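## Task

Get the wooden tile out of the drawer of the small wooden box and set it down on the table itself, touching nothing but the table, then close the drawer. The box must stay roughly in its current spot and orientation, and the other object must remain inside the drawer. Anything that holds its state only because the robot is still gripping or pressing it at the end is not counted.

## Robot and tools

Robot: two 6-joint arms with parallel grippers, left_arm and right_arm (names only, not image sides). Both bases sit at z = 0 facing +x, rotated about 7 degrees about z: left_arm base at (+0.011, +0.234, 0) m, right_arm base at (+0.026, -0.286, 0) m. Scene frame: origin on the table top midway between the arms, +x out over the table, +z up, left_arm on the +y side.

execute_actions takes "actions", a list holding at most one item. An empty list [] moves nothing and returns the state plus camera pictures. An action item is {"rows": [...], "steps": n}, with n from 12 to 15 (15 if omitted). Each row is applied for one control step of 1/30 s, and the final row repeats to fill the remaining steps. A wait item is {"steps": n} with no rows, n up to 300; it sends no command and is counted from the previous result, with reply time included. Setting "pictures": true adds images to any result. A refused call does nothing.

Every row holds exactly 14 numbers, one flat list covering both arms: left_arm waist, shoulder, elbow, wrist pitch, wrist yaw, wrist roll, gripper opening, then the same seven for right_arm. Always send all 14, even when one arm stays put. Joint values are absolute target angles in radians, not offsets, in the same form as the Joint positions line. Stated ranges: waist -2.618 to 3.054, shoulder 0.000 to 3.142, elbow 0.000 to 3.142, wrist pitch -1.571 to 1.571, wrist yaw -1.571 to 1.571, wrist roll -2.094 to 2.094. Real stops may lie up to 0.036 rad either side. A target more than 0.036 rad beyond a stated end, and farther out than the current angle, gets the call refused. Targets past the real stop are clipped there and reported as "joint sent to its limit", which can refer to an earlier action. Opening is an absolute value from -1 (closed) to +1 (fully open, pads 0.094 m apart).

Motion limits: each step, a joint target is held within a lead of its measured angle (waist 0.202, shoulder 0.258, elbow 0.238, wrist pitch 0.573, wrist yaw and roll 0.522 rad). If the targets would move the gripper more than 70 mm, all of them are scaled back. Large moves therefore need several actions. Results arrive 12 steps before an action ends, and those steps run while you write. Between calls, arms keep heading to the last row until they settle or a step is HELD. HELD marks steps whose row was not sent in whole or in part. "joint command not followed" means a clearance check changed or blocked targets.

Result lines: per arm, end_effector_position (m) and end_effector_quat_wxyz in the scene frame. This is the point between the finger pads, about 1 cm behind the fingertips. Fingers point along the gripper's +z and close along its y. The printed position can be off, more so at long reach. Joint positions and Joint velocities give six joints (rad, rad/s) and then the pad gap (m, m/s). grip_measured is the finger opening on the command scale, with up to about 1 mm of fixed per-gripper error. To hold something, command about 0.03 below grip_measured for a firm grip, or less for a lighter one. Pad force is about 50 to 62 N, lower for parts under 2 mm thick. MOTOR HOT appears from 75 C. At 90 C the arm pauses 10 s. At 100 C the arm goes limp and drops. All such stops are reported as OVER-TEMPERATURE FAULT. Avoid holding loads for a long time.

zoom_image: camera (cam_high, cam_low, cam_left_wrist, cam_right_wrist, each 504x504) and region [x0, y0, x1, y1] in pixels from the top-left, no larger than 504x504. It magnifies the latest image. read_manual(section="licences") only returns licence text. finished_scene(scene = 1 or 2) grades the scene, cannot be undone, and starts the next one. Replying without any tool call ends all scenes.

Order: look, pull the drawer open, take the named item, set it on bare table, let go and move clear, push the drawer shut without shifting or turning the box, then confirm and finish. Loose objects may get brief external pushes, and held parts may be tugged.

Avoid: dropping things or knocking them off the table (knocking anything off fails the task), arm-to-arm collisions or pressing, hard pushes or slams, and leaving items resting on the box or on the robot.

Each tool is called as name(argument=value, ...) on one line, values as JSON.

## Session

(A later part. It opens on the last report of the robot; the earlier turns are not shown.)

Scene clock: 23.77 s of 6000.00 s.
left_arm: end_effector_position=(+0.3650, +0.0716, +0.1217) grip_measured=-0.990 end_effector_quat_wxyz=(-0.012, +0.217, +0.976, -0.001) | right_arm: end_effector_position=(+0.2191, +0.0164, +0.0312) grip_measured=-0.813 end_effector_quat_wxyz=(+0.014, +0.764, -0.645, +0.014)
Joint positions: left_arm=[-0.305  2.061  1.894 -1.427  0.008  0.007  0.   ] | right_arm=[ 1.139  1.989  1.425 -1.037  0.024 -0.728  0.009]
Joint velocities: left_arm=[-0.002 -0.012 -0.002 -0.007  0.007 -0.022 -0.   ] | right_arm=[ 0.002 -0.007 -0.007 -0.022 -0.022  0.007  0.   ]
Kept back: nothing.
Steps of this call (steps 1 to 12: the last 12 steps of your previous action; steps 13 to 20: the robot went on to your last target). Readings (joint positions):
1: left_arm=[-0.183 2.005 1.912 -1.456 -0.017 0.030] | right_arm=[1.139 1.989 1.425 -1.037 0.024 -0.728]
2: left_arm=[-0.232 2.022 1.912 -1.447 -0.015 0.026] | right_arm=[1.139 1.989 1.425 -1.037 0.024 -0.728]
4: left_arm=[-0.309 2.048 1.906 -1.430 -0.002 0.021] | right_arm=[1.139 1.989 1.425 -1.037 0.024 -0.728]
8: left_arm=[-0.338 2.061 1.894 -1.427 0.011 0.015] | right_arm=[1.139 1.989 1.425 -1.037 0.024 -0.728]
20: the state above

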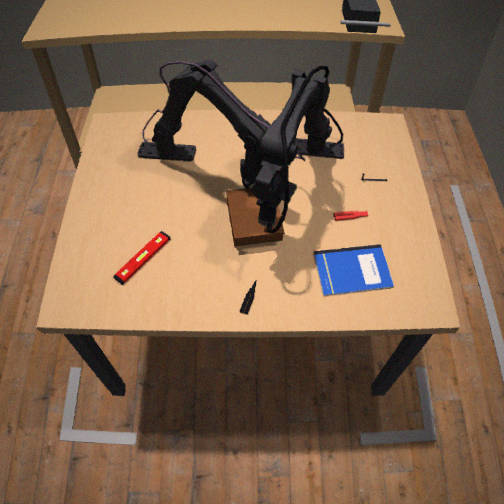

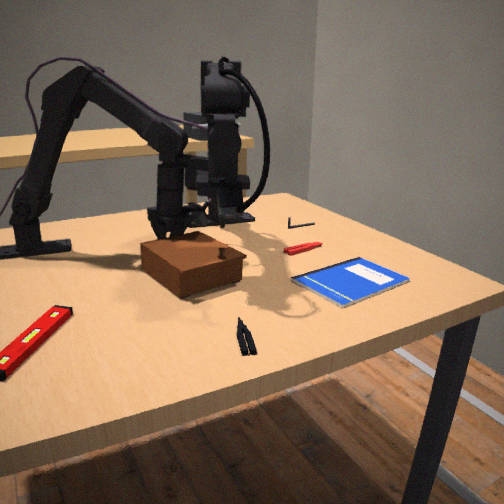

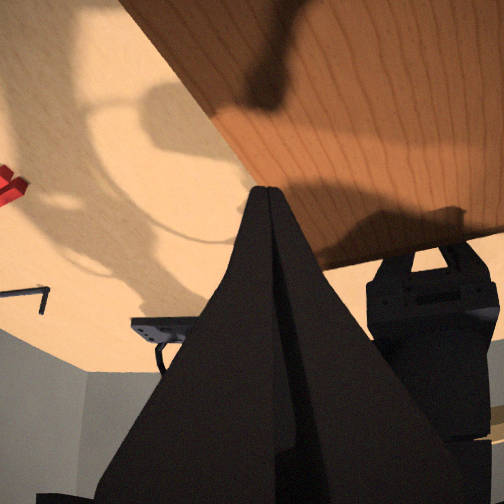

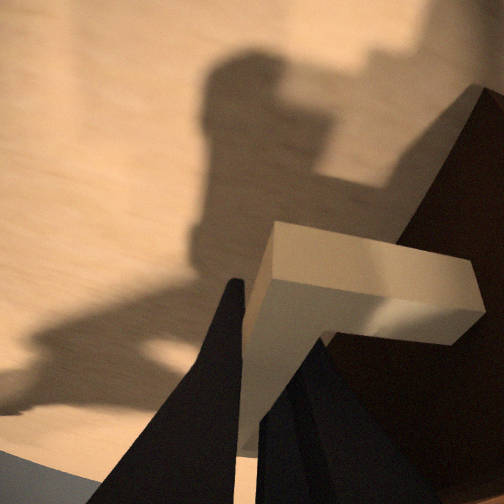

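execute_actions(actions=[{"rows":[[-0.35,2.045,1.89,-1.41,0,0,-1,1.148,1.965,1.405,-1.04,0,-0.71,-0.85],[-0.35,2.045,1.89,-1.41,0,0,-1,1.148,1.965,1.405,-1.04,0,-0.71,-0.85],[-0.35,2.05,1.86,-1.38,0,0,-1,1.148,1.965,1.405,-1.04,0,-0.71,-0.85],[-0.35,2.06,1.84,-1.35,0,0,-1,1.148,1.965,1.405,-1.04,0,-0.71,-0.85],[-0.35,2.07,1.81,-1.31,0,0,-1,1.148,1.965,1.405,-1.04,0,-0.71,-0.85],[-0.35,2.075,1.785,-1.28,0,0,-1,1.148,1.965,1.405,-1.04,0,-0.71,-0.85]],"steps":15}])

execute_actions(actions=[{"steps":18}], pictures=true)

Scene clock: 26.33 s of 6000.00 s.
left_arm: end_effector_position=(+0.3626, +0.0661, +0.1207) grip_measured=-0.990 end_effector_quat_wxyz=(-0.012, +0.225, +0.974, +0.000) | right_arm: end_effector_position=(+0.2191, +0.0164, +0.0312) grip_measured=-0.813 end_effector_quat_wxyz=(+0.014, +0.764, -0.645, +0.014)
Joint positions: left_arm=[-0.322  2.061  1.89  -1.423  0.005  0.006  0.   ] | right_arm=[ 1.139  1.989  1.425 -1.037  0.024 -0.728  0.009]
Joint velocities: left_arm=[-0.242 -0.017 -0.149  0.095  0.007  0.037  0.   ] | right_arm=[-0.022  0.002 -0.007 -0.007  0.007 -0.022  0.001]
Steps of this call (steps 1 to 15: the robot went on to your last target; steps 16 to 74: nothing new was sent; steps 75 to 77: the first 3 steps of this action). Readings (joint positions):
75: left_arm=[-0.308 2.061 1.894 -1.427 0.006 0.006] | right_arm=[1.139 1.989 1.425 -1.037 0.024 -0.728]
76: left_arm=[-0.314 2.061 1.894 -1.427 0.005 0.006] | right_arm=[1.139 1.989 1.425 -1.037 0.024 -0.728]
77: the state above

Scene clock: 26.93 s of 6000.00 s.
left_arm: end_effector_position=(+0.3612, +0.0546, +0.0851) grip_measured=-0.990 end_effector_quat_wxyz=(-0.017, +0.238, +0.971, +0.002) | right_arm: end_effector_position=(+0.2191, +0.0164, +0.0312) grip_measured=-0.813 end_effector_quat_wxyz=(+0.014, +0.764, -0.645, +0.014)
Joint positions: left_arm=[-0.35   2.089  1.791 -1.307  0.005  0.006  0.   ] | right_arm=[ 1.139  1.989  1.425 -1.037  0.024 -0.728  0.009]
Joint velocities: left_arm=[-0.017 -0.007  0.002  0.022  0.037 -0.051  0.001] | right_arm=[ 0.002 -0.007 -0.012  0.022 -0.081 -0.037 -0.001]
Kept back: nothing.
Steps of this call (steps 1 to 12: the last 12 steps of your previous action; steps 13 to 18: the robot went on to your last target). Readings (joint positions):
1: left_arm=[-0.330 2.061 1.882 -1.414 0.005 0.006] | right_arm=[1.139 1.989 1.425 -1.037 0.024 -0.728]
2: left_arm=[-0.338 2.061 1.866 -1.397 0.005 0.006] | right_arm=[1.139 1.989 1.425 -1.037 0.024 -0.728]
4: left_arm=[-0.348 2.063 1.825 -1.362 0.005 0.006] | right_arm=[1.139 1.989 1.425 -1.037 0.024 -0.728]
8: left_arm=[-0.350 2.086 1.793 -1.332 0.005 0.006] | right_arm=[1.139 1.989 1.425 -1.037 0.024 -0.728]
18: the state above

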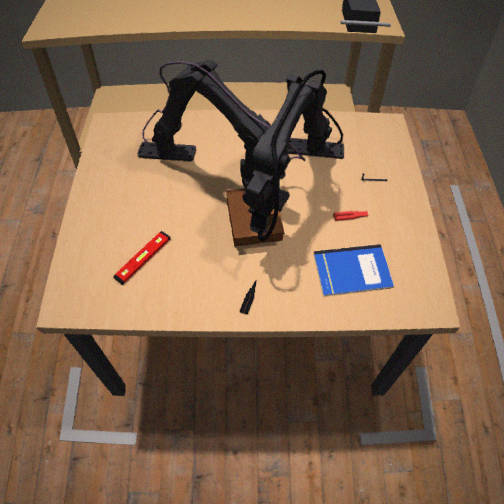

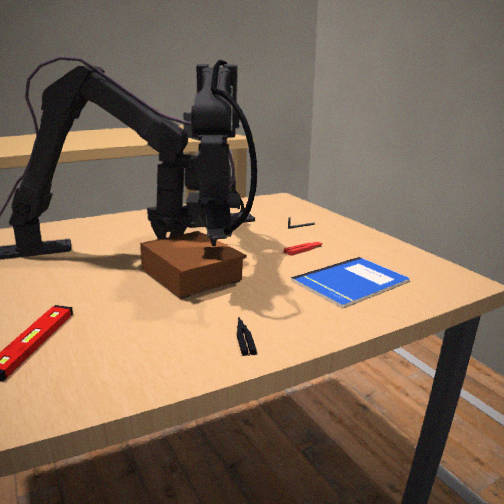

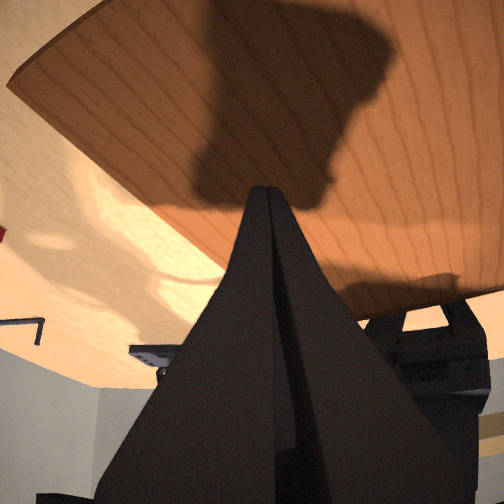

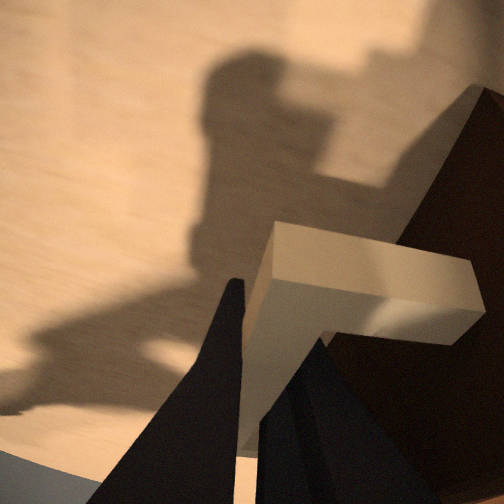

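execute_actions(actions=[{"rows":[[-0.35,2.075,1.77,-1.27,0,0,-1,1.148,1.965,1.405,-1.04,0,-0.71,-0.85],[-0.35,2.075,1.755,-1.26,0,0,-1,1.148,1.965,1.405,-1.04,0,-0.71,-0.85],[-0.35,2.075,1.74,-1.25,0,0,-1,1.148,1.965,1.405,-1.04,0,-0.71,-0.85],[-0.35,2.075,1.725,-1.23,0,0,-1,1.148,1.965,1.405,-1.04,0,-0.71,-0.85],[-0.35,2.075,1.71,-1.22,0,0,-1,1.148,1.965,1.405,-1.04,0,-0.71,-0.85],[-0.35,2.075,1.70,-1.21,0,0,-1,1.148,1.965,1.405,-1.04,0,-0.71,-0.85]],"steps":15}])

execute_actions(actions=[{"steps":12}])

Scene clock: 27.67 s of 6000.00 s.
left_arm: end_effector_position=(+0.3618, +0.0543, +0.0822) grip_measured=-0.990 end_effector_quat_wxyz=(-0.015, +0.238, +0.971, +0.001) | right_arm: end_effector_position=(+0.2191, +0.0164, +0.0312) grip_measured=-0.813 end_effector_quat_wxyz=(+0.014, +0.764, -0.645, +0.014)
Joint positions: left_arm=[-0.35   2.089  1.779 -1.292  0.005  0.006  0.   ] | right_arm=[ 1.139  1.989  1.425 -1.037  0.024 -0.728  0.009]
Joint velocities: left_arm=[-0.002 -0.022 -0.242  0.212  0.007 -0.051 -0.001] | right_arm=[ 0.002  0.017 -0.002 -0.037  0.022 -0.007 -0.001]
Steps of this call (steps 1 to 15: the robot went on to your last target; steps 16 to 19: nothing new was sent; steps 20 to 22: the first 3 steps of this action). Readings (joint positions):
20: left_arm=[-0.350 2.089 1.791 -1.304 0.005 0.006] | right_arm=[1.139 1.989 1.425 -1.037 0.024 -0.728]
21: left_arm=[-0.350 2.089 1.787 -1.299 0.005 0.006] | right_arm=[1.139 1.989 1.425 -1.037 0.024 -0.728]
22: the state above

Scene clock: 28.07 s of 6000.00 s.
left_arm: end_effector_position=(+0.3603, +0.0550, +0.0738) grip_measured=-0.990 end_effector_quat_wxyz=(-0.013, +0.238, +0.971, +0.001) | right_arm: end_effector_position=(+0.2191, +0.0164, +0.0312) grip_measured=-0.813 end_effector_quat_wxyz=(+0.014, +0.764, -0.645, +0.014)
Joint positions: left_arm=[-0.35   2.08   1.733 -1.249  0.005  0.006  0.   ] | right_arm=[ 1.139  1.989  1.425 -1.037  0.024 -0.728  0.009]
Joint velocities: left_arm=[-0.002 -0.017 -0.007 -0.007  0.095  0.007  0.   ] | right_arm=[-0.007  0.007  0.002  0.066 -0.066  0.037 -0.001]
Kept back: nothing.
Steps of this call (steps 1 to 12: the last 12 steps of your previous action). Readings (joint positions):
1: left_arm=[-0.350 2.089 1.768 -1.282 0.005 0.006] | right_arm=[1.139 1.989 1.425 -1.037 0.024 -0.728]
2: left_arm=[-0.350 2.089 1.753 -1.272 0.005 0.006] | right_arm=[1.139 1.989 1.425 -1.037 0.024 -0.728]
4: left_arm=[-0.350 2.082 1.739 -1.258 0.005 0.006] | right_arm=[1.139 1.989 1.425 -1.037 0.024 -0.728]
8: left_arm=[-0.350 2.080 1.733 -1.250 0.005 0.006] | right_arm=[1.139 1.989 1.425 -1.037 0.024 -0.728]
12: the state above

execute_actions(actions=[{"rows":[[-0.35,2.085,1.695,-1.21,0,0,-1,1.148,1.965,1.405,-1.04,0,-0.71,-0.85],[-0.35,2.095,1.69,-1.21,0,0,-1,1.148,1.965,1.405,-1.04,0,-0.71,-0.85],[-0.35,2.1,1.69,-1.21,0,0,-1,1.154,1.958,1.395,-1.037,0,-0.704,-0.85],[-0.35,2.1,1.69,-1.21,0,0,-1,1.16,1.951,1.385,-1.034,0,-0.698,-0.85],[-0.35,2.1,1.69,-1.21,0,0,-1,1.166,1.944,1.375,-1.031,0,-0.692,-0.85],[-0.35,2.1,1.69,-1.21,0,0,-1,1.172,1.937,1.365,-1.028,0,-0.686,-0.85],[-0.35,2.1,1.69,-1.21,0,0,-1,1.178,1.93,1.355,-1.025,0,-0.68,-0.85],[-0.35,2.1,1.69,-1.21,0,0,-1,1.184,1.924,1.345,-1.022,0,-0.674,-0.85],[-0.35,2.1,1.69,-1.21,0,0,-1,1.19,1.918,1.335,-1.019,0,-0.668,-0.85],[-0.35,2.1,1.69,-1.21,0,0,-1,1.197,1.912,1.325,-1.016,0,-0.662,-0.85],[-0.35,2.1,1.69,-1.21,0,0,-1,1.204,1.906,1.315,-1.013,0,-0.656,-0.85],[-0.35,2.1,1.69,-1.21,0,0,-1,1.21,1.9,1.305,-1.01,0,-0.65,-0.85]],"steps":15}])

execute_actions(actions=[{"steps":18}], pictures=true)

Scene clock: 29.67 s of 6000.00 s.
left_arm: end_effector_position=(+0.3603, +0.0550, +0.0738) grip_measured=-0.990 end_effector_quat_wxyz=(-0.013, +0.238, +0.971, +0.001) | right_arm: end_effector_position=(+0.2189, +0.0163, +0.0310) grip_measured=-0.813 end_effector_quat_wxyz=(+0.014, +0.764, -0.645, +0.014)
Joint positions: left_arm=[-0.35   2.08   1.733 -1.249  0.005  0.006  0.   ] | right_arm=[ 1.139  1.989  1.424 -1.037  0.024 -0.727  0.009]
Joint velocities: left_arm=[-0.007 -0.007  0.002 -0.037 -0.022 -0.051 -0.001] | right_arm=[-0.002 -0.046 -0.081  0.022 -0.007  0.051 -0.001]
Steps of this call (steps 1 to 30: the robot went on to your last target; steps 31 to 45: nothing new was sent; steps 46 to 48: the first 3 steps of this action). Readings (joint positions):
46: left_arm=[-0.350 2.080 1.733 -1.249 0.005 0.006] | right_arm=[1.139 1.989 1.425 -1.037 0.024 -0.728]
47: left_arm=[-0.350 2.080 1.733 -1.249 0.005 0.006] | right_arm=[1.139 1.989 1.425 -1.037 0.024 -0.728]
48: the state above

Scene clock: 30.27 s of 6000.00 s.
left_arm: end_effector_position=(+0.3585, +0.0548, +0.0733) grip_measured=-0.990 end_effector_quat_wxyz=(-0.017, +0.238, +0.971, -0.001) | right_arm: end_effector_position=(+0.2157, +0.0169, +0.0306) grip_measured=-0.813 end_effector_quat_wxyz=(-0.023, +0.760, -0.648, +0.037)
Joint positions: left_arm=[-0.35   2.08   1.731 -1.253  0.01   0.006  0.   ] | right_arm=[ 1.177  1.929  1.334 -0.944  0.082 -0.681  0.009]
Joint velocities: left_arm=[ 0.007 -0.012 -0.007 -0.022  0.007  0.007 -0.001] | right_arm=[ 0.012  0.012 -0.017 -0.095  0.007 -0.022  0.001]
Kept back: nothing.
Steps of this call (steps 1 to 12: the last 12 steps of your previous action; steps 13 to 18: the robot went on to your last target). Readings (joint positions):
1: left_arm=[-0.350 2.080 1.733 -1.249 0.005 0.006] | right_arm=[1.140 1.986 1.419 -1.032 0.025 -0.725]
2: left_arm=[-0.350 2.080 1.733 -1.249 0.005 0.006] | right_arm=[1.142 1.980 1.412 -1.024 0.027 -0.723]
4: left_arm=[-0.350 2.080 1.733 -1.249 0.005 0.006] | right_arm=[1.147 1.969 1.395 -1.006 0.038 -0.717]
8: left_arm=[-0.350 2.080 1.731 -1.249 0.005 0.006] | right_arm=[1.163 1.945 1.359 -0.969 0.063 -0.700]
18: the state above

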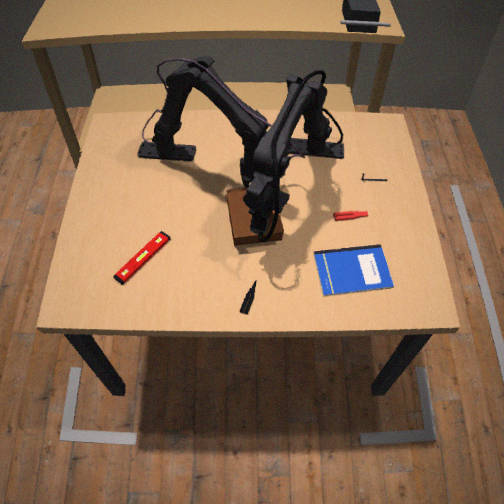

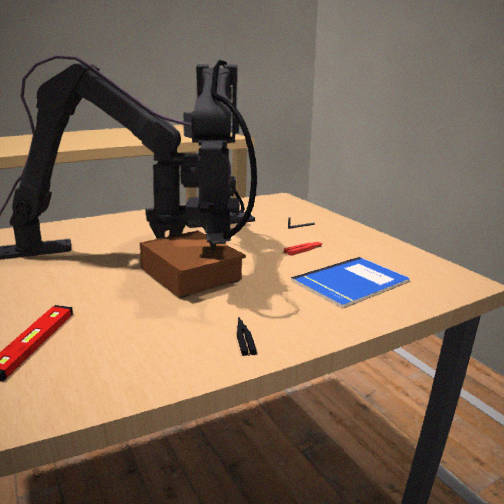

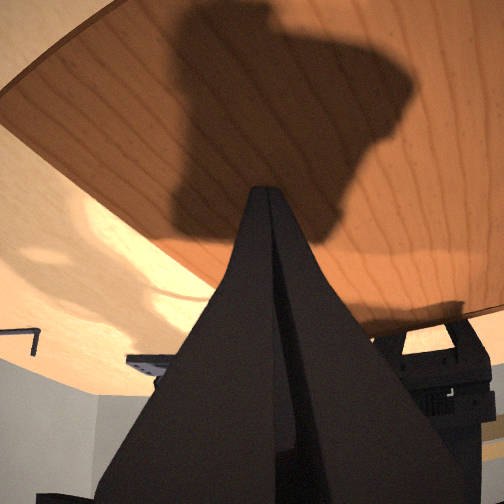

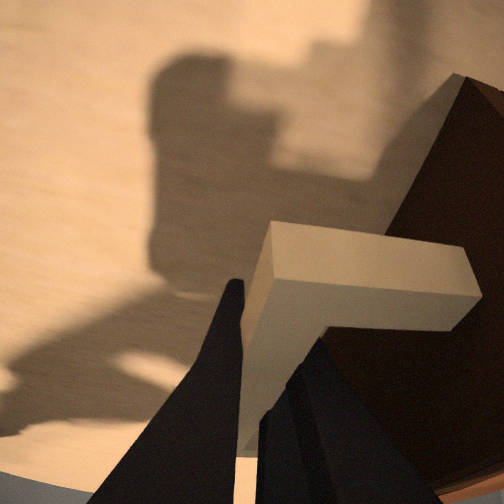

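execute_actions(actions=[{"rows":[[-0.35,2.11,1.68,-1.21,0,0,-1,1.21,1.9,1.305,-1.02,-0.01,-0.65,-0.87],[-0.35,2.11,1.68,-1.21,0,0,-1,1.21,1.9,1.305,-1.03,-0.02,-0.65,-0.87],[-0.35,2.11,1.68,-1.21,0,0,-1,1.21,1.9,1.305,-1.04,-0.03,-0.65,-0.87],[-0.35,2.11,1.68,-1.21,0,0,-1,1.21,1.9,1.305,-1.05,-0.04,-0.65,-0.87],[-0.35,2.11,1.68,-1.21,0,0,-1,1.21,1.9,1.305,-1.06,-0.05,-0.65,-0.87],[-0.35,2.11,1.68,-1.21,0,0,-1,1.21,1.9,1.305,-1.07,-0.06,-0.65,-0.87],[-0.35,2.11,1.68,-1.21,0,0,-1,1.21,1.9,1.305,-1.08,-0.07,-0.65,-0.87],[-0.35,2.11,1.68,-1.21,0,0,-1,1.21,1.9,1.305,-1.09,-0.08,-0.65,-0.87],[-0.35,2.11,1.68,-1.21,0,0,-1,1.21,1.9,1.305,-1.10,-0.09,-0.65,-0.87]],"steps":15}])

execute_actions(actions=[{"steps":14}], pictures=true)

Scene clock: 32.07 s of 6000.00 s.
left_arm: end_effector_position=(+0.3582, +0.0550, +0.0729) grip_measured=-0.990 end_effector_quat_wxyz=(-0.017, +0.238, +0.971, -0.001) | right_arm: end_effector_position=(+0.2157, +0.0169, +0.0306) grip_measured=-0.813 end_effector_quat_wxyz=(-0.023, +0.760, -0.648, +0.037)
Joint positions: left_arm=[-0.35   2.08   1.729 -1.253  0.01   0.006  0.   ] | right_arm=[ 1.177  1.929  1.334 -0.944  0.082 -0.681  0.009]
Joint velocities: left_arm=[ 0.012  0.002  0.022  0.037 -0.051  0.022  0.   ] | right_arm=[ 0.007  0.012  0.002 -0.037  0.007 -0.051 -0.001]
Steps of this call (steps 1 to 15: the robot went on to your last target; steps 16 to 51: nothing new was sent; steps 52 to 54: the first 3 steps of this action). Readings (joint positions):
52: left_arm=[-0.350 2.080 1.730 -1.253 0.010 0.006] | right_arm=[1.177 1.929 1.334 -0.944 0.082 -0.681]
53: left_arm=[-0.350 2.080 1.729 -1.253 0.010 0.006] | right_arm=[1.177 1.929 1.334 -0.944 0.082 -0.681]
54: the state above

Scene clock: 32.53 s of 6000.00 s.
left_arm: end_effector_position=(+0.3576, +0.0547, +0.0729) grip_measured=-0.990 end_effector_quat_wxyz=(-0.018, +0.238, +0.971, -0.002) | right_arm: end_effector_position=(+0.2044, +0.0153, +0.0304) grip_measured=-0.813 end_effector_quat_wxyz=(-0.006, +0.761, -0.648, +0.018)
Joint positions: left_arm=[-0.35   2.08   1.729 -1.254  0.013  0.006  0.   ] | right_arm=[ 1.18   1.928  1.334 -0.973  0.038 -0.678  0.009]
Joint velocities: left_arm=[-0.007 -0.012  0.012 -0.007  0.007 -0.007  0.   ] | right_arm=[ 0.027 -0.017 -0.002 -0.095 -0.037 -0.007 -0.002]
Kept back: nothing.
Steps of this call (steps 1 to 12: the last 12 steps of your previous action; steps 13 to 14: the robot went on to your last target). Readings (joint positions):
1: left_arm=[-0.350 2.080 1.729 -1.253 0.010 0.006] | right_arm=[1.177 1.929 1.334 -0.945 0.081 -0.681]
2: left_arm=[-0.350 2.080 1.729 -1.253 0.010 0.006] | right_arm=[1.177 1.929 1.334 -0.945 0.080 -0.681]
4: left_arm=[-0.350 2.080 1.729 -1.253 0.012 0.006] | right_arm=[1.177 1.929 1.334 -0.947 0.077 -0.680]
8: left_arm=[-0.350 2.080 1.729 -1.254 0.013 0.006] | right_arm=[1.177 1.929 1.334 -0.958 0.057 -0.680]
14: the state above

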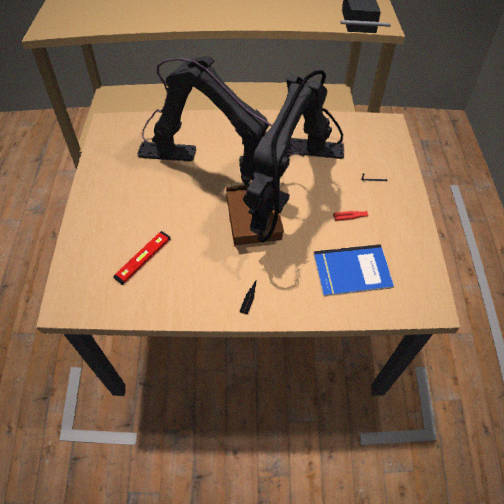

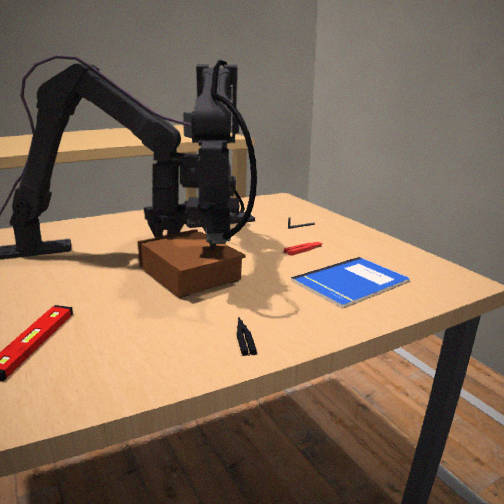

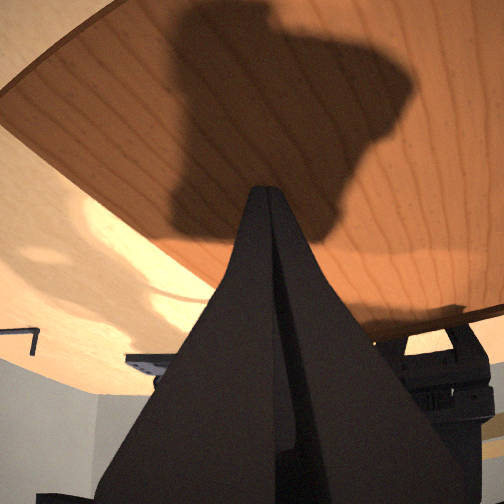

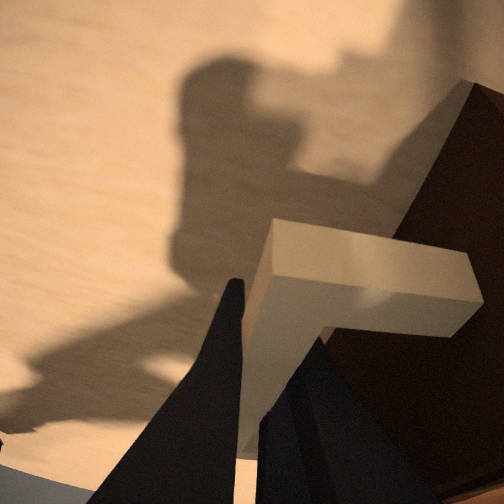

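execute_actions(actions=[{"rows":[[-0.35,2.11,1.68,-1.21,0,0,-1,1.214,1.896,1.299,-1.1,-0.1,-0.646,-0.87],[-0.35,2.11,1.68,-1.21,0,0,-1,1.218,1.892,1.293,-1.105,-0.11,-0.642,-0.87],[-0.35,2.11,1.68,-1.21,0,0,-1,1.222,1.888,1.287,-1.11,-0.12,-0.638,-0.87],[-0.35,2.11,1.68,-1.21,0,0,-1,1.226,1.884,1.281,-1.11,-0.12,-0.634,-0.87],[-0.35,2.11,1.68,-1.21,0,0,-1,1.23,1.88,1.275,-1.11,-0.12,-0.63,-0.87],[-0.35,2.11,1.68,-1.21,0,0,-1,1.234,1.876,1.269,-1.11,-0.12,-0.626,-0.87],[-0.35,2.11,1.68,-1.21,0,0,-1,1.238,1.872,1.263,-1.11,-0.12,-0.622,-0.87],[-0.35,2.11,1.68,-1.21,0,0,-1,1.242,1.868,1.257,-1.11,-0.12,-0.618,-0.87],[-0.35,2.11,1.68,-1.21,0,0,-1,1.246,1.864,1.251,-1.11,-0.12,-0.614,-0.87],[-0.35,2.11,1.68,-1.21,0,0,-1,1.25,1.86,1.245,-1.11,-0.12,-0.61,-0.87],[-0.35,2.11,1.68,-1.21,0,0,-1,1.255,1.855,1.24,-1.11,-0.12,-0.605,-0.87],[-0.35,2.11,1.68,-1.21,0,0,-1,1.26,1.85,1.235,-1.11,-0.12,-0.6,-0.87]],"steps":15}])

execute_actions(actions=[{"steps":16}], pictures=true)

Scene clock: 34.10 s of 6000.00 s.
left_arm: end_effector_position=(+0.3576, +0.0547, +0.0729) grip_measured=-0.990 end_effector_quat_wxyz=(-0.018, +0.238, +0.971, -0.002) | right_arm: end_effector_position=(+0.1985, +0.0141, +0.0302) grip_measured=-0.813 end_effector_quat_wxyz=(+0.003, +0.761, -0.648, +0.011)
Joint positions: left_arm=[-0.35   2.08   1.729 -1.254  0.013  0.006  0.   ] | right_arm=[ 1.185  1.926  1.331 -0.986  0.022 -0.673  0.009]
Joint velocities: left_arm=[ 0.002 -0.017 -0.002  0.051 -0.037 -0.051 -0.001] | right_arm=[ 0.037 -0.105 -0.139 -0.051 -0.11   0.051 -0.   ]
Steps of this call (steps 1 to 30: the robot went on to your last target; steps 31 to 44: nothing new was sent; steps 45 to 47: the first 3 steps of this action). Readings (joint positions):
45: left_arm=[-0.350 2.080 1.729 -1.254 0.013 0.006] | right_arm=[1.183 1.928 1.334 -0.984 0.024 -0.675]
46: left_arm=[-0.350 2.080 1.729 -1.254 0.013 0.006] | right_arm=[1.184 1.928 1.334 -0.985 0.024 -0.674]
47: the state above

Scene clock: 34.63 s of 6000.00 s.
left_arm: end_effector_position=(+0.3487, +0.0523, +0.0734) grip_measured=-0.990 end_effector_quat_wxyz=(-0.035, +0.239, +0.970, -0.013) | right_arm: end_effector_position=(+0.1822, +0.0105, +0.0306) grip_measured=-0.813 end_effector_quat_wxyz=(-0.002, +0.761, -0.648, +0.013)
Joint positions: left_arm=[-0.353  2.08   1.729 -1.281  0.041  0.006  0.   ] | right_arm=[ 1.224  1.88   1.271 -0.964  0.025 -0.633  0.009]
Joint velocities: left_arm=[-0.022 -0.017 -0.002 -0.037 -0.037 -0.081  0.   ] | right_arm=[ 0.007  0.002 -0.002 -0.095 -0.037  0.022  0.001]
Kept back: nothing.
Steps of this call (steps 1 to 12: the last 12 steps of your previous action; steps 13 to 16: the robot went on to your last target). Readings (joint positions):
1: left_arm=[-0.350 2.080 1.729 -1.254 0.013 0.006] | right_arm=[1.188 1.922 1.326 -0.985 0.018 -0.670]
2: left_arm=[-0.350 2.080 1.729 -1.254 0.013 0.006] | right_arm=[1.192 1.917 1.321 -0.983 0.017 -0.668]
4: left_arm=[-0.350 2.080 1.729 -1.254 0.013 0.006] | right_arm=[1.198 1.908 1.309 -0.978 0.018 -0.661]
8: left_arm=[-0.350 2.080 1.729 -1.263 0.024 0.006] | right_arm=[1.209 1.893 1.288 -0.966 0.023 -0.650]
16: the state above

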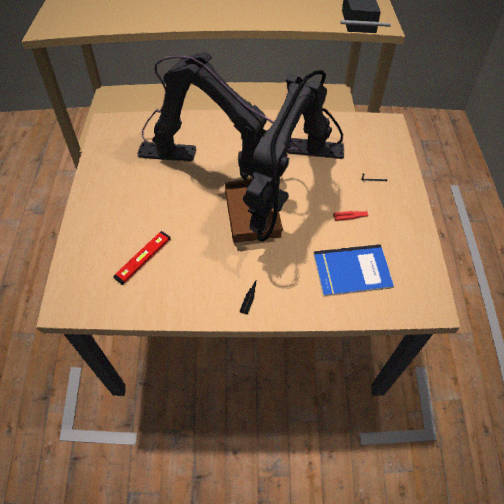

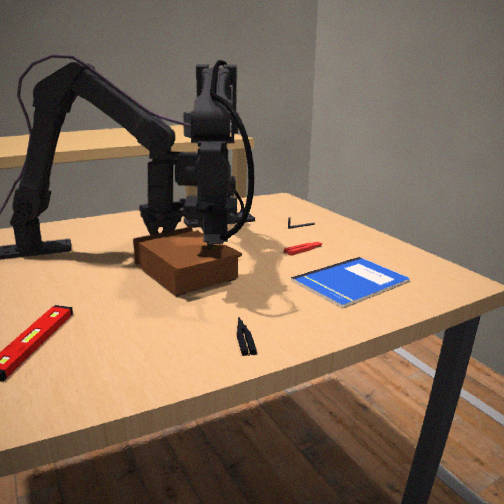

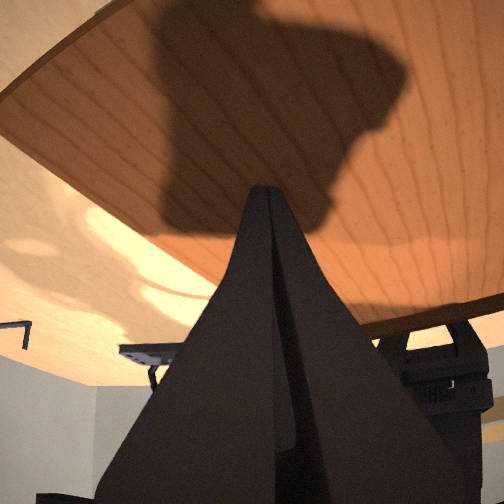

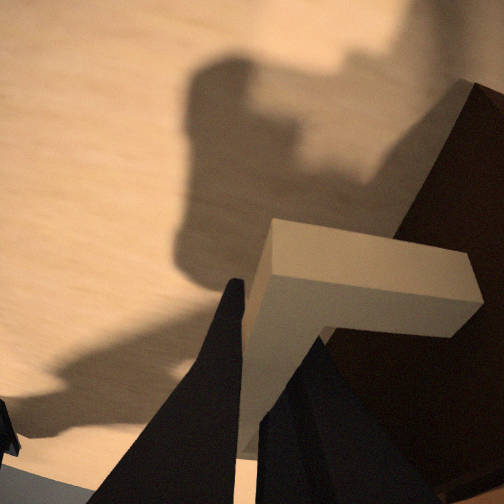

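execute_actions(actions=[{"rows":[[-0.35,2.12,1.67,-1.19,-0.02,0,-1,1.26,1.85,1.235,-1.09,-0.1,-0.6,-0.87],[-0.35,2.13,1.66,-1.17,-0.04,0,-1,1.26,1.85,1.235,-1.09,-0.1,-0.6,-0.87],[-0.35,2.14,1.65,-1.15,-0.06,0,-1,1.26,1.85,1.235,-1.09,-0.1,-0.6,-0.87],[-0.35,2.14,1.65,-1.13,-0.08,0,-1,1.26,1.85,1.235,-1.09,-0.1,-0.6,-0.87],[-0.35,2.14,1.65,-1.11,-0.08,0,-1,1.265,1.845,1.228,-1.1,-0.11,-0.595,-0.87],[-0.35,2.14,1.65,-1.11,-0.08,0,-1,1.27,1.84,1.221,-1.11,-0.12,-0.59,-0.87],[-0.35,2.14,1.65,-1.11,-0.08,0,-1,1.275,1.835,1.214,-1.11,-0.12,-0.585,-0.87],[-0.35,2.14,1.65,-1.11,-0.08,0,-1,1.28,1.83,1.207,-1.11,-0.12,-0.58,-0.87],[-0.35,2.14,1.65,-1.11,-0.08,0,-1,1.285,1.825,1.2,-1.11,-0.12,-0.575,-0.87],[-0.35,2.14,1.65,-1.11,-0.08,0,-1,1.29,1.82,1.193,-1.11,-0.12,-0.57,-0.87],[-0.35,2.14,1.65,-1.11,-0.08,0,-1,1.295,1.815,1.186,-1.11,-0.12,-0.565,-0.87],[-0.35,2.14,1.65,-1.11,-0.08,0,-1,1.3,1.81,1.18,-1.11,-0.12,-0.56,-0.87]],"steps":15}])

execute_actions(actions=[{"steps":16}], pictures=true)

Scene clock: 36.33 s of 6000.00 s.
left_arm: end_effector_position=(+0.3483, +0.0529, +0.0717) grip_measured=-0.990 end_effector_quat_wxyz=(-0.035, +0.239, +0.970, -0.011) | right_arm: end_effector_position=(+0.1822, +0.0104, +0.0306) grip_measured=-0.813 end_effector_quat_wxyz=(-0.002, +0.761, -0.649, +0.013)
Joint positions: left_arm=[-0.353  2.08   1.722 -1.276  0.039  0.006  0.   ] | right_arm=[ 1.224  1.88   1.271 -0.964  0.026 -0.633  0.009]
Joint velocities: left_arm=[-0.032 -0.042 -0.037 -0.022 -0.051 -0.022  0.   ] | right_arm=[-0.002  0.002 -0.017 -0.007 -0.007 -0.037 -0.001]
Steps of this call (steps 1 to 15: the robot went on to your last target; steps 16 to 48: nothing new was sent; steps 49 to 51: the first 3 steps of this action). Readings (joint positions):
49: left_arm=[-0.353 2.080 1.726 -1.280 0.041 0.006] | right_arm=[1.224 1.880 1.271 -0.964 0.026 -0.633]
50: left_arm=[-0.353 2.080 1.724 -1.278 0.040 0.006] | right_arm=[1.224 1.880 1.271 -0.964 0.026 -0.633]
51: the state above

Scene clock: 36.87 s of 6000.00 s.
left_arm: end_effector_position=(+0.3486, +0.0527, +0.0717) grip_measured=-0.990 end_effector_quat_wxyz=(-0.031, +0.243, +0.970, -0.005) | right_arm: end_effector_position=(+0.1710, +0.0086, +0.0307) grip_measured=-0.813 end_effector_quat_wxyz=(-0.012, +0.760, -0.649, +0.018)
Joint positions: left_arm=[-0.36   2.075  1.716 -1.269  0.024  0.006  0.   ] | right_arm=[ 1.26   1.843  1.221 -0.936  0.041 -0.596  0.009]
Joint velocities: left_arm=[ 0.002  0.002  0.017 -0.081 -0.051 -0.037  0.   ] | right_arm=[ 0.007 -0.007  0.007 -0.037  0.007 -0.037 -0.001]
Kept back: nothing.
Steps of this call (steps 1 to 12: the last 12 steps of your previous action; steps 13 to 16: the robot went on to your last target). Readings (joint positions):
1: left_arm=[-0.354 2.079 1.721 -1.274 0.037 0.006] | right_arm=[1.224 1.880 1.271 -0.964 0.026 -0.633]
2: left_arm=[-0.356 2.078 1.719 -1.272 0.034 0.006] | right_arm=[1.224 1.880 1.271 -0.964 0.026 -0.632]
4: left_arm=[-0.358 2.076 1.717 -1.270 0.028 0.006] | right_arm=[1.227 1.875 1.264 -0.958 0.030 -0.629]
8: left_arm=[-0.360 2.076 1.716 -1.269 0.024 0.006] | right_arm=[1.241 1.858 1.240 -0.939 0.040 -0.616]
16: the state above

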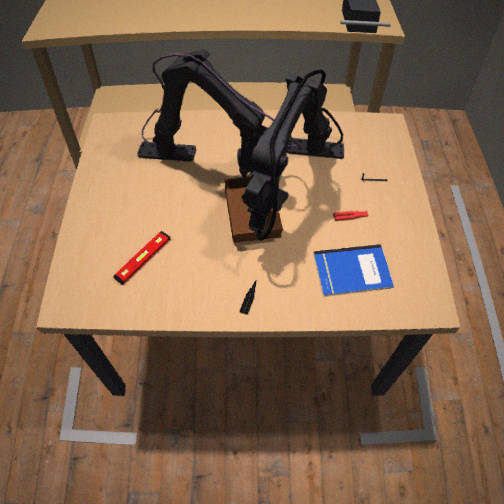

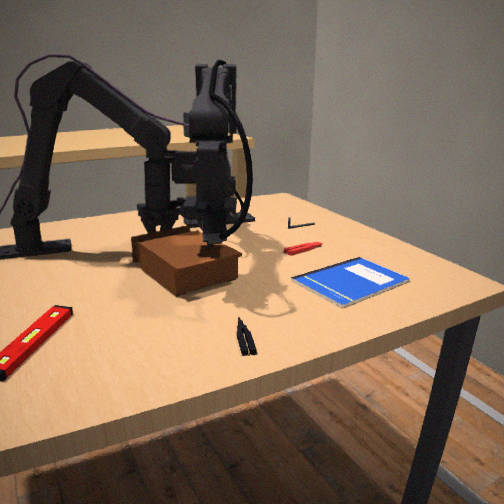

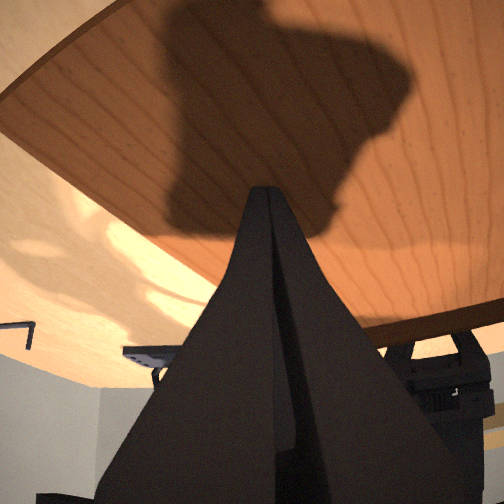

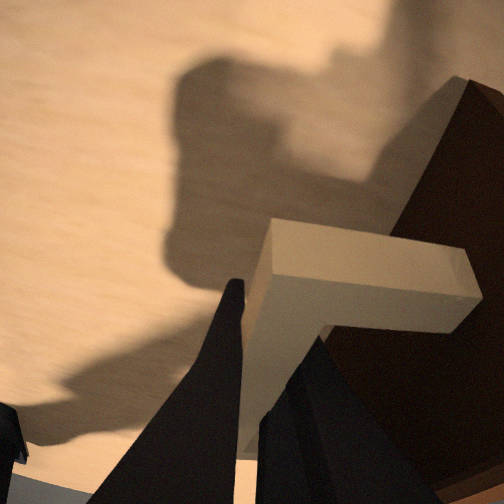

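execute_actions(actions=[{"rows":[[-0.35,2.14,1.65,-1.11,-0.08,0,-1,1.307,1.804,1.172,-1.11,-0.12,-0.553,-0.87],[-0.35,2.14,1.65,-1.11,-0.08,0,-1,1.314,1.798,1.164,-1.11,-0.12,-0.546,-0.87],[-0.35,2.14,1.65,-1.11,-0.08,0,-1,1.321,1.792,1.156,-1.11,-0.12,-0.539,-0.87],[-0.35,2.14,1.65,-1.11,-0.08,0,-1,1.328,1.786,1.148,-1.11,-0.12,-0.532,-0.87],[-0.35,2.14,1.65,-1.11,-0.08,0,-1,1.335,1.78,1.14,-1.11,-0.12,-0.525,-0.87],[-0.35,2.14,1.65,-1.11,-0.08,0,-1,1.342,1.774,1.132,-1.11,-0.12,-0.518,-0.87],[-0.35,2.14,1.65,-1.11,-0.08,0,-1,1.349,1.768,1.124,-1.11,-0.12,-0.511,-0.87],[-0.35,2.14,1.65,-1.11,-0.08,0,-1,1.356,1.762,1.116,-1.11,-0.12,-0.504,-0.87],[-0.35,2.14,1.65,-1.11,-0.08,0,-1,1.363,1.756,1.108,-1.11,-0.12,-0.497,-0.87],[-0.35,2.14,1.65,-1.11,-0.08,0,-1,1.37,1.75,1.1,-1.11,-0.12,-0.49,-0.87],[-0.35,2.14,1.65,-1.11,-0.08,0,-1,1.377,1.745,1.093,-1.11,-0.12,-0.483,-0.87],[-0.35,2.14,1.65,-1.11,-0.08,0,-1,1.384,1.74,1.086,-1.11,-0.12,-0.476,-0.87],[-0.35,2.14,1.65,-1.11,-0.08,0,-1,1.39,1.735,1.08,-1.1,-0.12,-0.47,-0.87]],"steps":15}])

execute_actions(actions=[{"steps":18}], pictures=true)

Scene clock: 38.37 s of 6000.00 s.
left_arm: end_effector_position=(+0.3486, +0.0527, +0.0717) grip_measured=-0.990 end_effector_quat_wxyz=(-0.031, +0.243, +0.970, -0.005) | right_arm: end_effector_position=(+0.1703, +0.0084, +0.0307) grip_measured=-0.813 end_effector_quat_wxyz=(-0.015, +0.760, -0.650, +0.020)
Joint positions: left_arm=[-0.36   2.075  1.716 -1.269  0.024  0.006  0.   ] | right_arm=[ 1.265  1.836  1.212 -0.928  0.046 -0.59   0.009]
Joint velocities: left_arm=[-0.027 -0.002 -0.002 -0.051  0.037  0.051  0.001] | right_arm=[ 0.066 -0.144 -0.173  0.037 -0.051  0.125  0.   ]
Steps of this call (steps 1 to 15: the robot went on to your last target; steps 16 to 42: nothing new was sent; steps 43 to 45: the first 3 steps of this action). Readings (joint positions):
43: left_arm=[-0.360 2.075 1.716 -1.269 0.024 0.006] | right_arm=[1.261 1.843 1.221 -0.936 0.041 -0.595]
44: left_arm=[-0.360 2.075 1.716 -1.269 0.024 0.006] | right_arm=[1.262 1.841 1.218 -0.934 0.043 -0.593]
45: the state above

Scene clock: 38.97 s of 6000.00 s.
left_arm: end_effector_position=(+0.3486, +0.0527, +0.0717) grip_measured=-0.990 end_effector_quat_wxyz=(-0.031, +0.243, +0.970, -0.005) | right_arm: end_effector_position=(+0.1406, +0.0036, +0.0307) grip_measured=-0.813 end_effector_quat_wxyz=(-0.022, +0.761, -0.649, +0.018)
Joint positions: left_arm=[-0.36   2.075  1.716 -1.269  0.024  0.006  0.   ] | right_arm=[ 1.347  1.768  1.126 -0.9    0.05  -0.51   0.009]
Joint velocities: left_arm=[ 0.012 -0.007  0.007 -0.022  0.022  0.066  0.   ] | right_arm=[ 0.012 -0.017  0.002  0.007  0.037 -0.037 -0.001]
Kept back: nothing.
Steps of this call (steps 1 to 12: the last 12 steps of your previous action; steps 13 to 18: the robot went on to your last target). Readings (joint positions):
1: left_arm=[-0.360 2.075 1.716 -1.269 0.024 0.006] | right_arm=[1.270 1.831 1.205 -0.926 0.046 -0.586]
2: left_arm=[-0.360 2.075 1.716 -1.269 0.024 0.006] | right_arm=[1.277 1.825 1.197 -0.924 0.046 -0.580]
4: left_arm=[-0.360 2.075 1.716 -1.269 0.024 0.006] | right_arm=[1.295 1.812 1.181 -0.921 0.046 -0.566]
8: left_arm=[-0.360 2.075 1.716 -1.269 0.024 0.006] | right_arm=[1.322 1.789 1.151 -0.909 0.048 -0.538]
18: the state above

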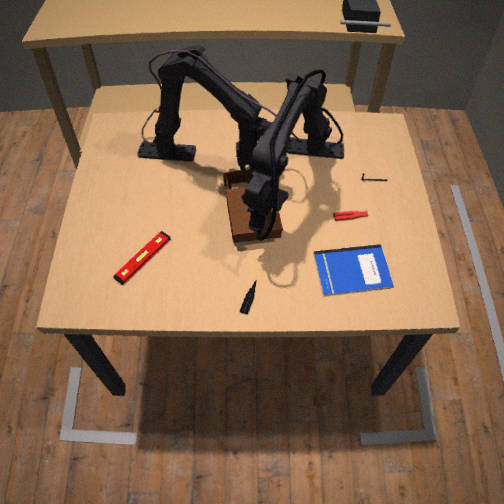

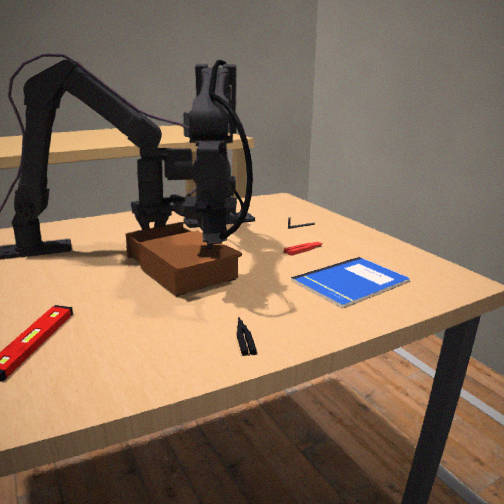

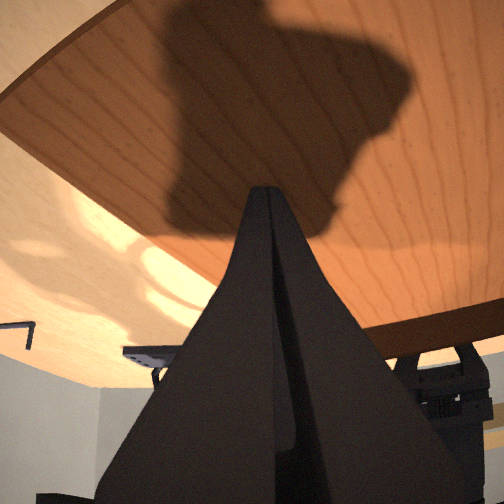

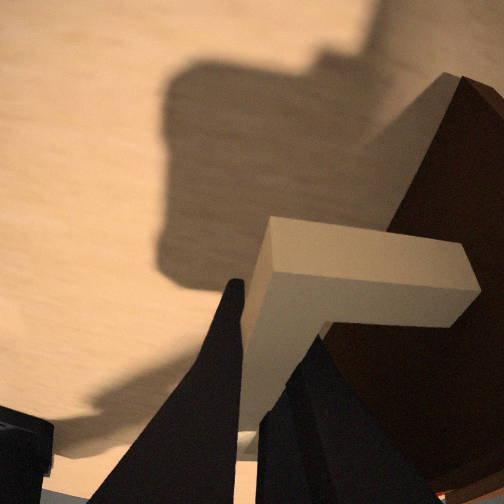

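execute_actions(actions=[{"rows":[[-0.35,2.14,1.65,-1.11,-0.08,0,-1,1.395,1.73,1.074,-1.1,-0.12,-0.463,-0.87],[-0.35,2.14,1.65,-1.11,-0.08,0,-1,1.4,1.725,1.068,-1.1,-0.12,-0.456,-0.87],[-0.35,2.14,1.65,-1.11,-0.08,0,-1,1.406,1.72,1.061,-1.1,-0.12,-0.449,-0.87],[-0.35,2.14,1.65,-1.11,-0.08,0,-1,1.412,1.715,1.054,-1.09,-0.12,-0.442,-0.87],[-0.35,2.14,1.65,-1.11,-0.08,0,-1,1.418,1.71,1.048,-1.09,-0.12,-0.435,-0.87],[-0.35,2.14,1.65,-1.11,-0.08,0,-1,1.424,1.705,1.041,-1.09,-0.12,-0.428,-0.87],[-0.35,2.14,1.65,-1.11,-0.08,0,-1,1.43,1.7,1.035,-1.08,-0.12,-0.421,-0.87],[-0.35,2.14,1.65,-1.11,-0.08,0,-1,1.436,1.695,1.028,-1.08,-0.12,-0.414,-0.87],[-0.35,2.14,1.65,-1.11,-0.08,0,-1,1.442,1.69,1.022,-1.08,-0.12,-0.407,-0.87],[-0.35,2.14,1.65,-1.11,-0.08,0,-1,1.45,1.683,1.013,-1.08,-0.12,-0.4,-0.87]],"steps":14}])

execute_actions(actions=[{"steps":16}], pictures=true)

Scene clock: 40.13 s of 6000.00 s.
left_arm: end_effector_position=(+0.3486, +0.0527, +0.0717) grip_measured=-0.990 end_effector_quat_wxyz=(-0.031, +0.243, +0.970, -0.005) | right_arm: end_effector_position=(+0.1404, +0.0034, +0.0307) grip_measured=-0.813 end_effector_quat_wxyz=(-0.023, +0.760, -0.649, +0.019)
Joint positions: left_arm=[-0.36   2.075  1.716 -1.269  0.024  0.006  0.   ] | right_arm=[ 1.349  1.767  1.124 -0.898  0.052 -0.506  0.009]
Joint velocities: left_arm=[ 0.007 -0.017 -0.017  0.007 -0.037 -0.022  0.   ] | right_arm=[ 0.046 -0.085 -0.09   0.154  0.066  0.037 -0.   ]
Steps of this call (steps 1 to 15: the robot went on to your last target; steps 16 to 33: nothing new was sent; steps 34 to 35: the first 2 steps of this action). Readings (joint positions):
34: left_arm=[-0.360 2.075 1.716 -1.269 0.024 0.006] | right_arm=[1.348 1.768 1.126 -0.900 0.051 -0.509]
35: the state above

Scene clock: 40.67 s of 6000.00 s.
left_arm: end_effector_position=(+0.3479, +0.0522, +0.0718) grip_measured=-0.990 end_effector_quat_wxyz=(-0.031, +0.244, +0.969, -0.004) | right_arm: end_effector_position=(+0.1212, -0.0025, +0.0305) grip_measured=-0.813 end_effector_quat_wxyz=(-0.031, +0.762, -0.647, +0.020)
Joint positions: left_arm=[-0.362  2.075  1.716 -1.27   0.024  0.006  0.   ] | right_arm=[ 1.408  1.714  1.06  -0.876  0.062 -0.454  0.009]
Joint velocities: left_arm=[-0.046 -0.007  0.012  0.022  0.037  0.051  0.   ] | right_arm=[-0.007  0.002  0.012 -0.051  0.037  0.007 -0.   ]
Kept back: nothing.
Steps of this call (steps 1 to 12: the last 12 steps of your previous action; steps 13 to 16: the robot went on to your last target). Readings (joint positions):
1: left_arm=[-0.360 2.075 1.716 -1.269 0.024 0.006] | right_arm=[1.351 1.763 1.120 -0.893 0.056 -0.504]
2: left_arm=[-0.360 2.075 1.716 -1.269 0.024 0.006] | right_arm=[1.354 1.758 1.114 -0.888 0.059 -0.500]
4: left_arm=[-0.361 2.075 1.716 -1.269 0.024 0.006] | right_arm=[1.367 1.747 1.100 -0.884 0.058 -0.491]
8: left_arm=[-0.362 2.075 1.716 -1.270 0.024 0.006] | right_arm=[1.394 1.726 1.073 -0.877 0.061 -0.468]
16: the state above

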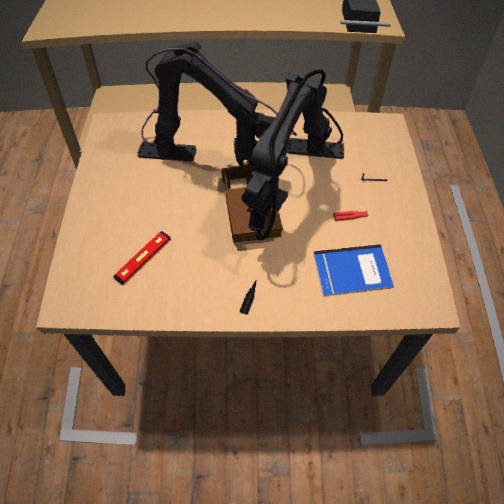

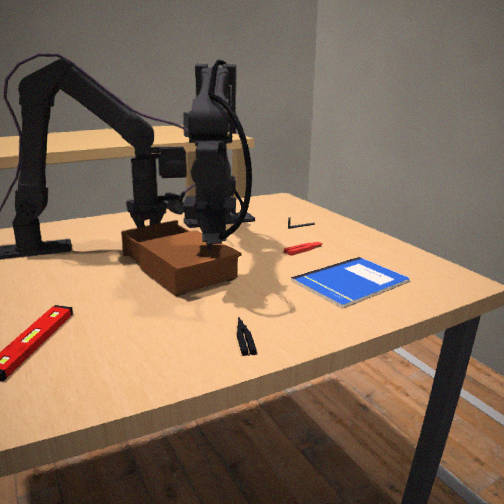

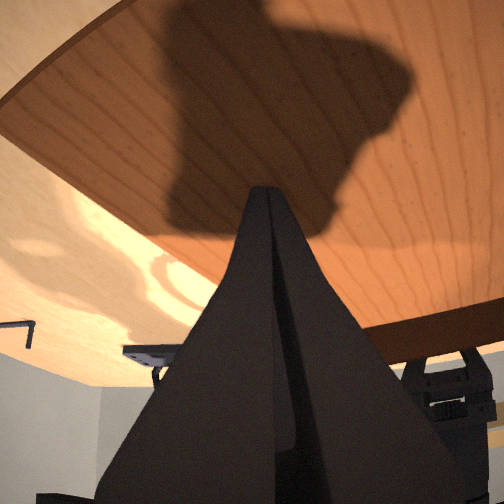

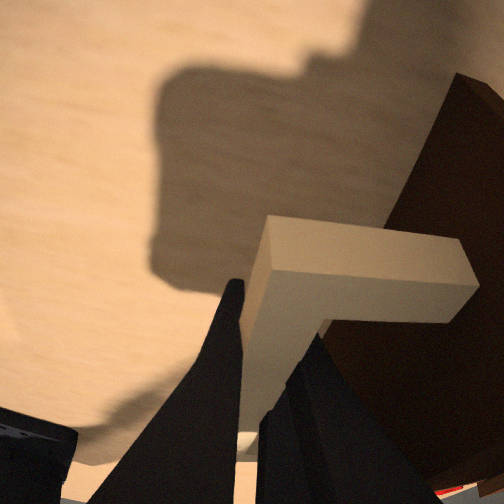

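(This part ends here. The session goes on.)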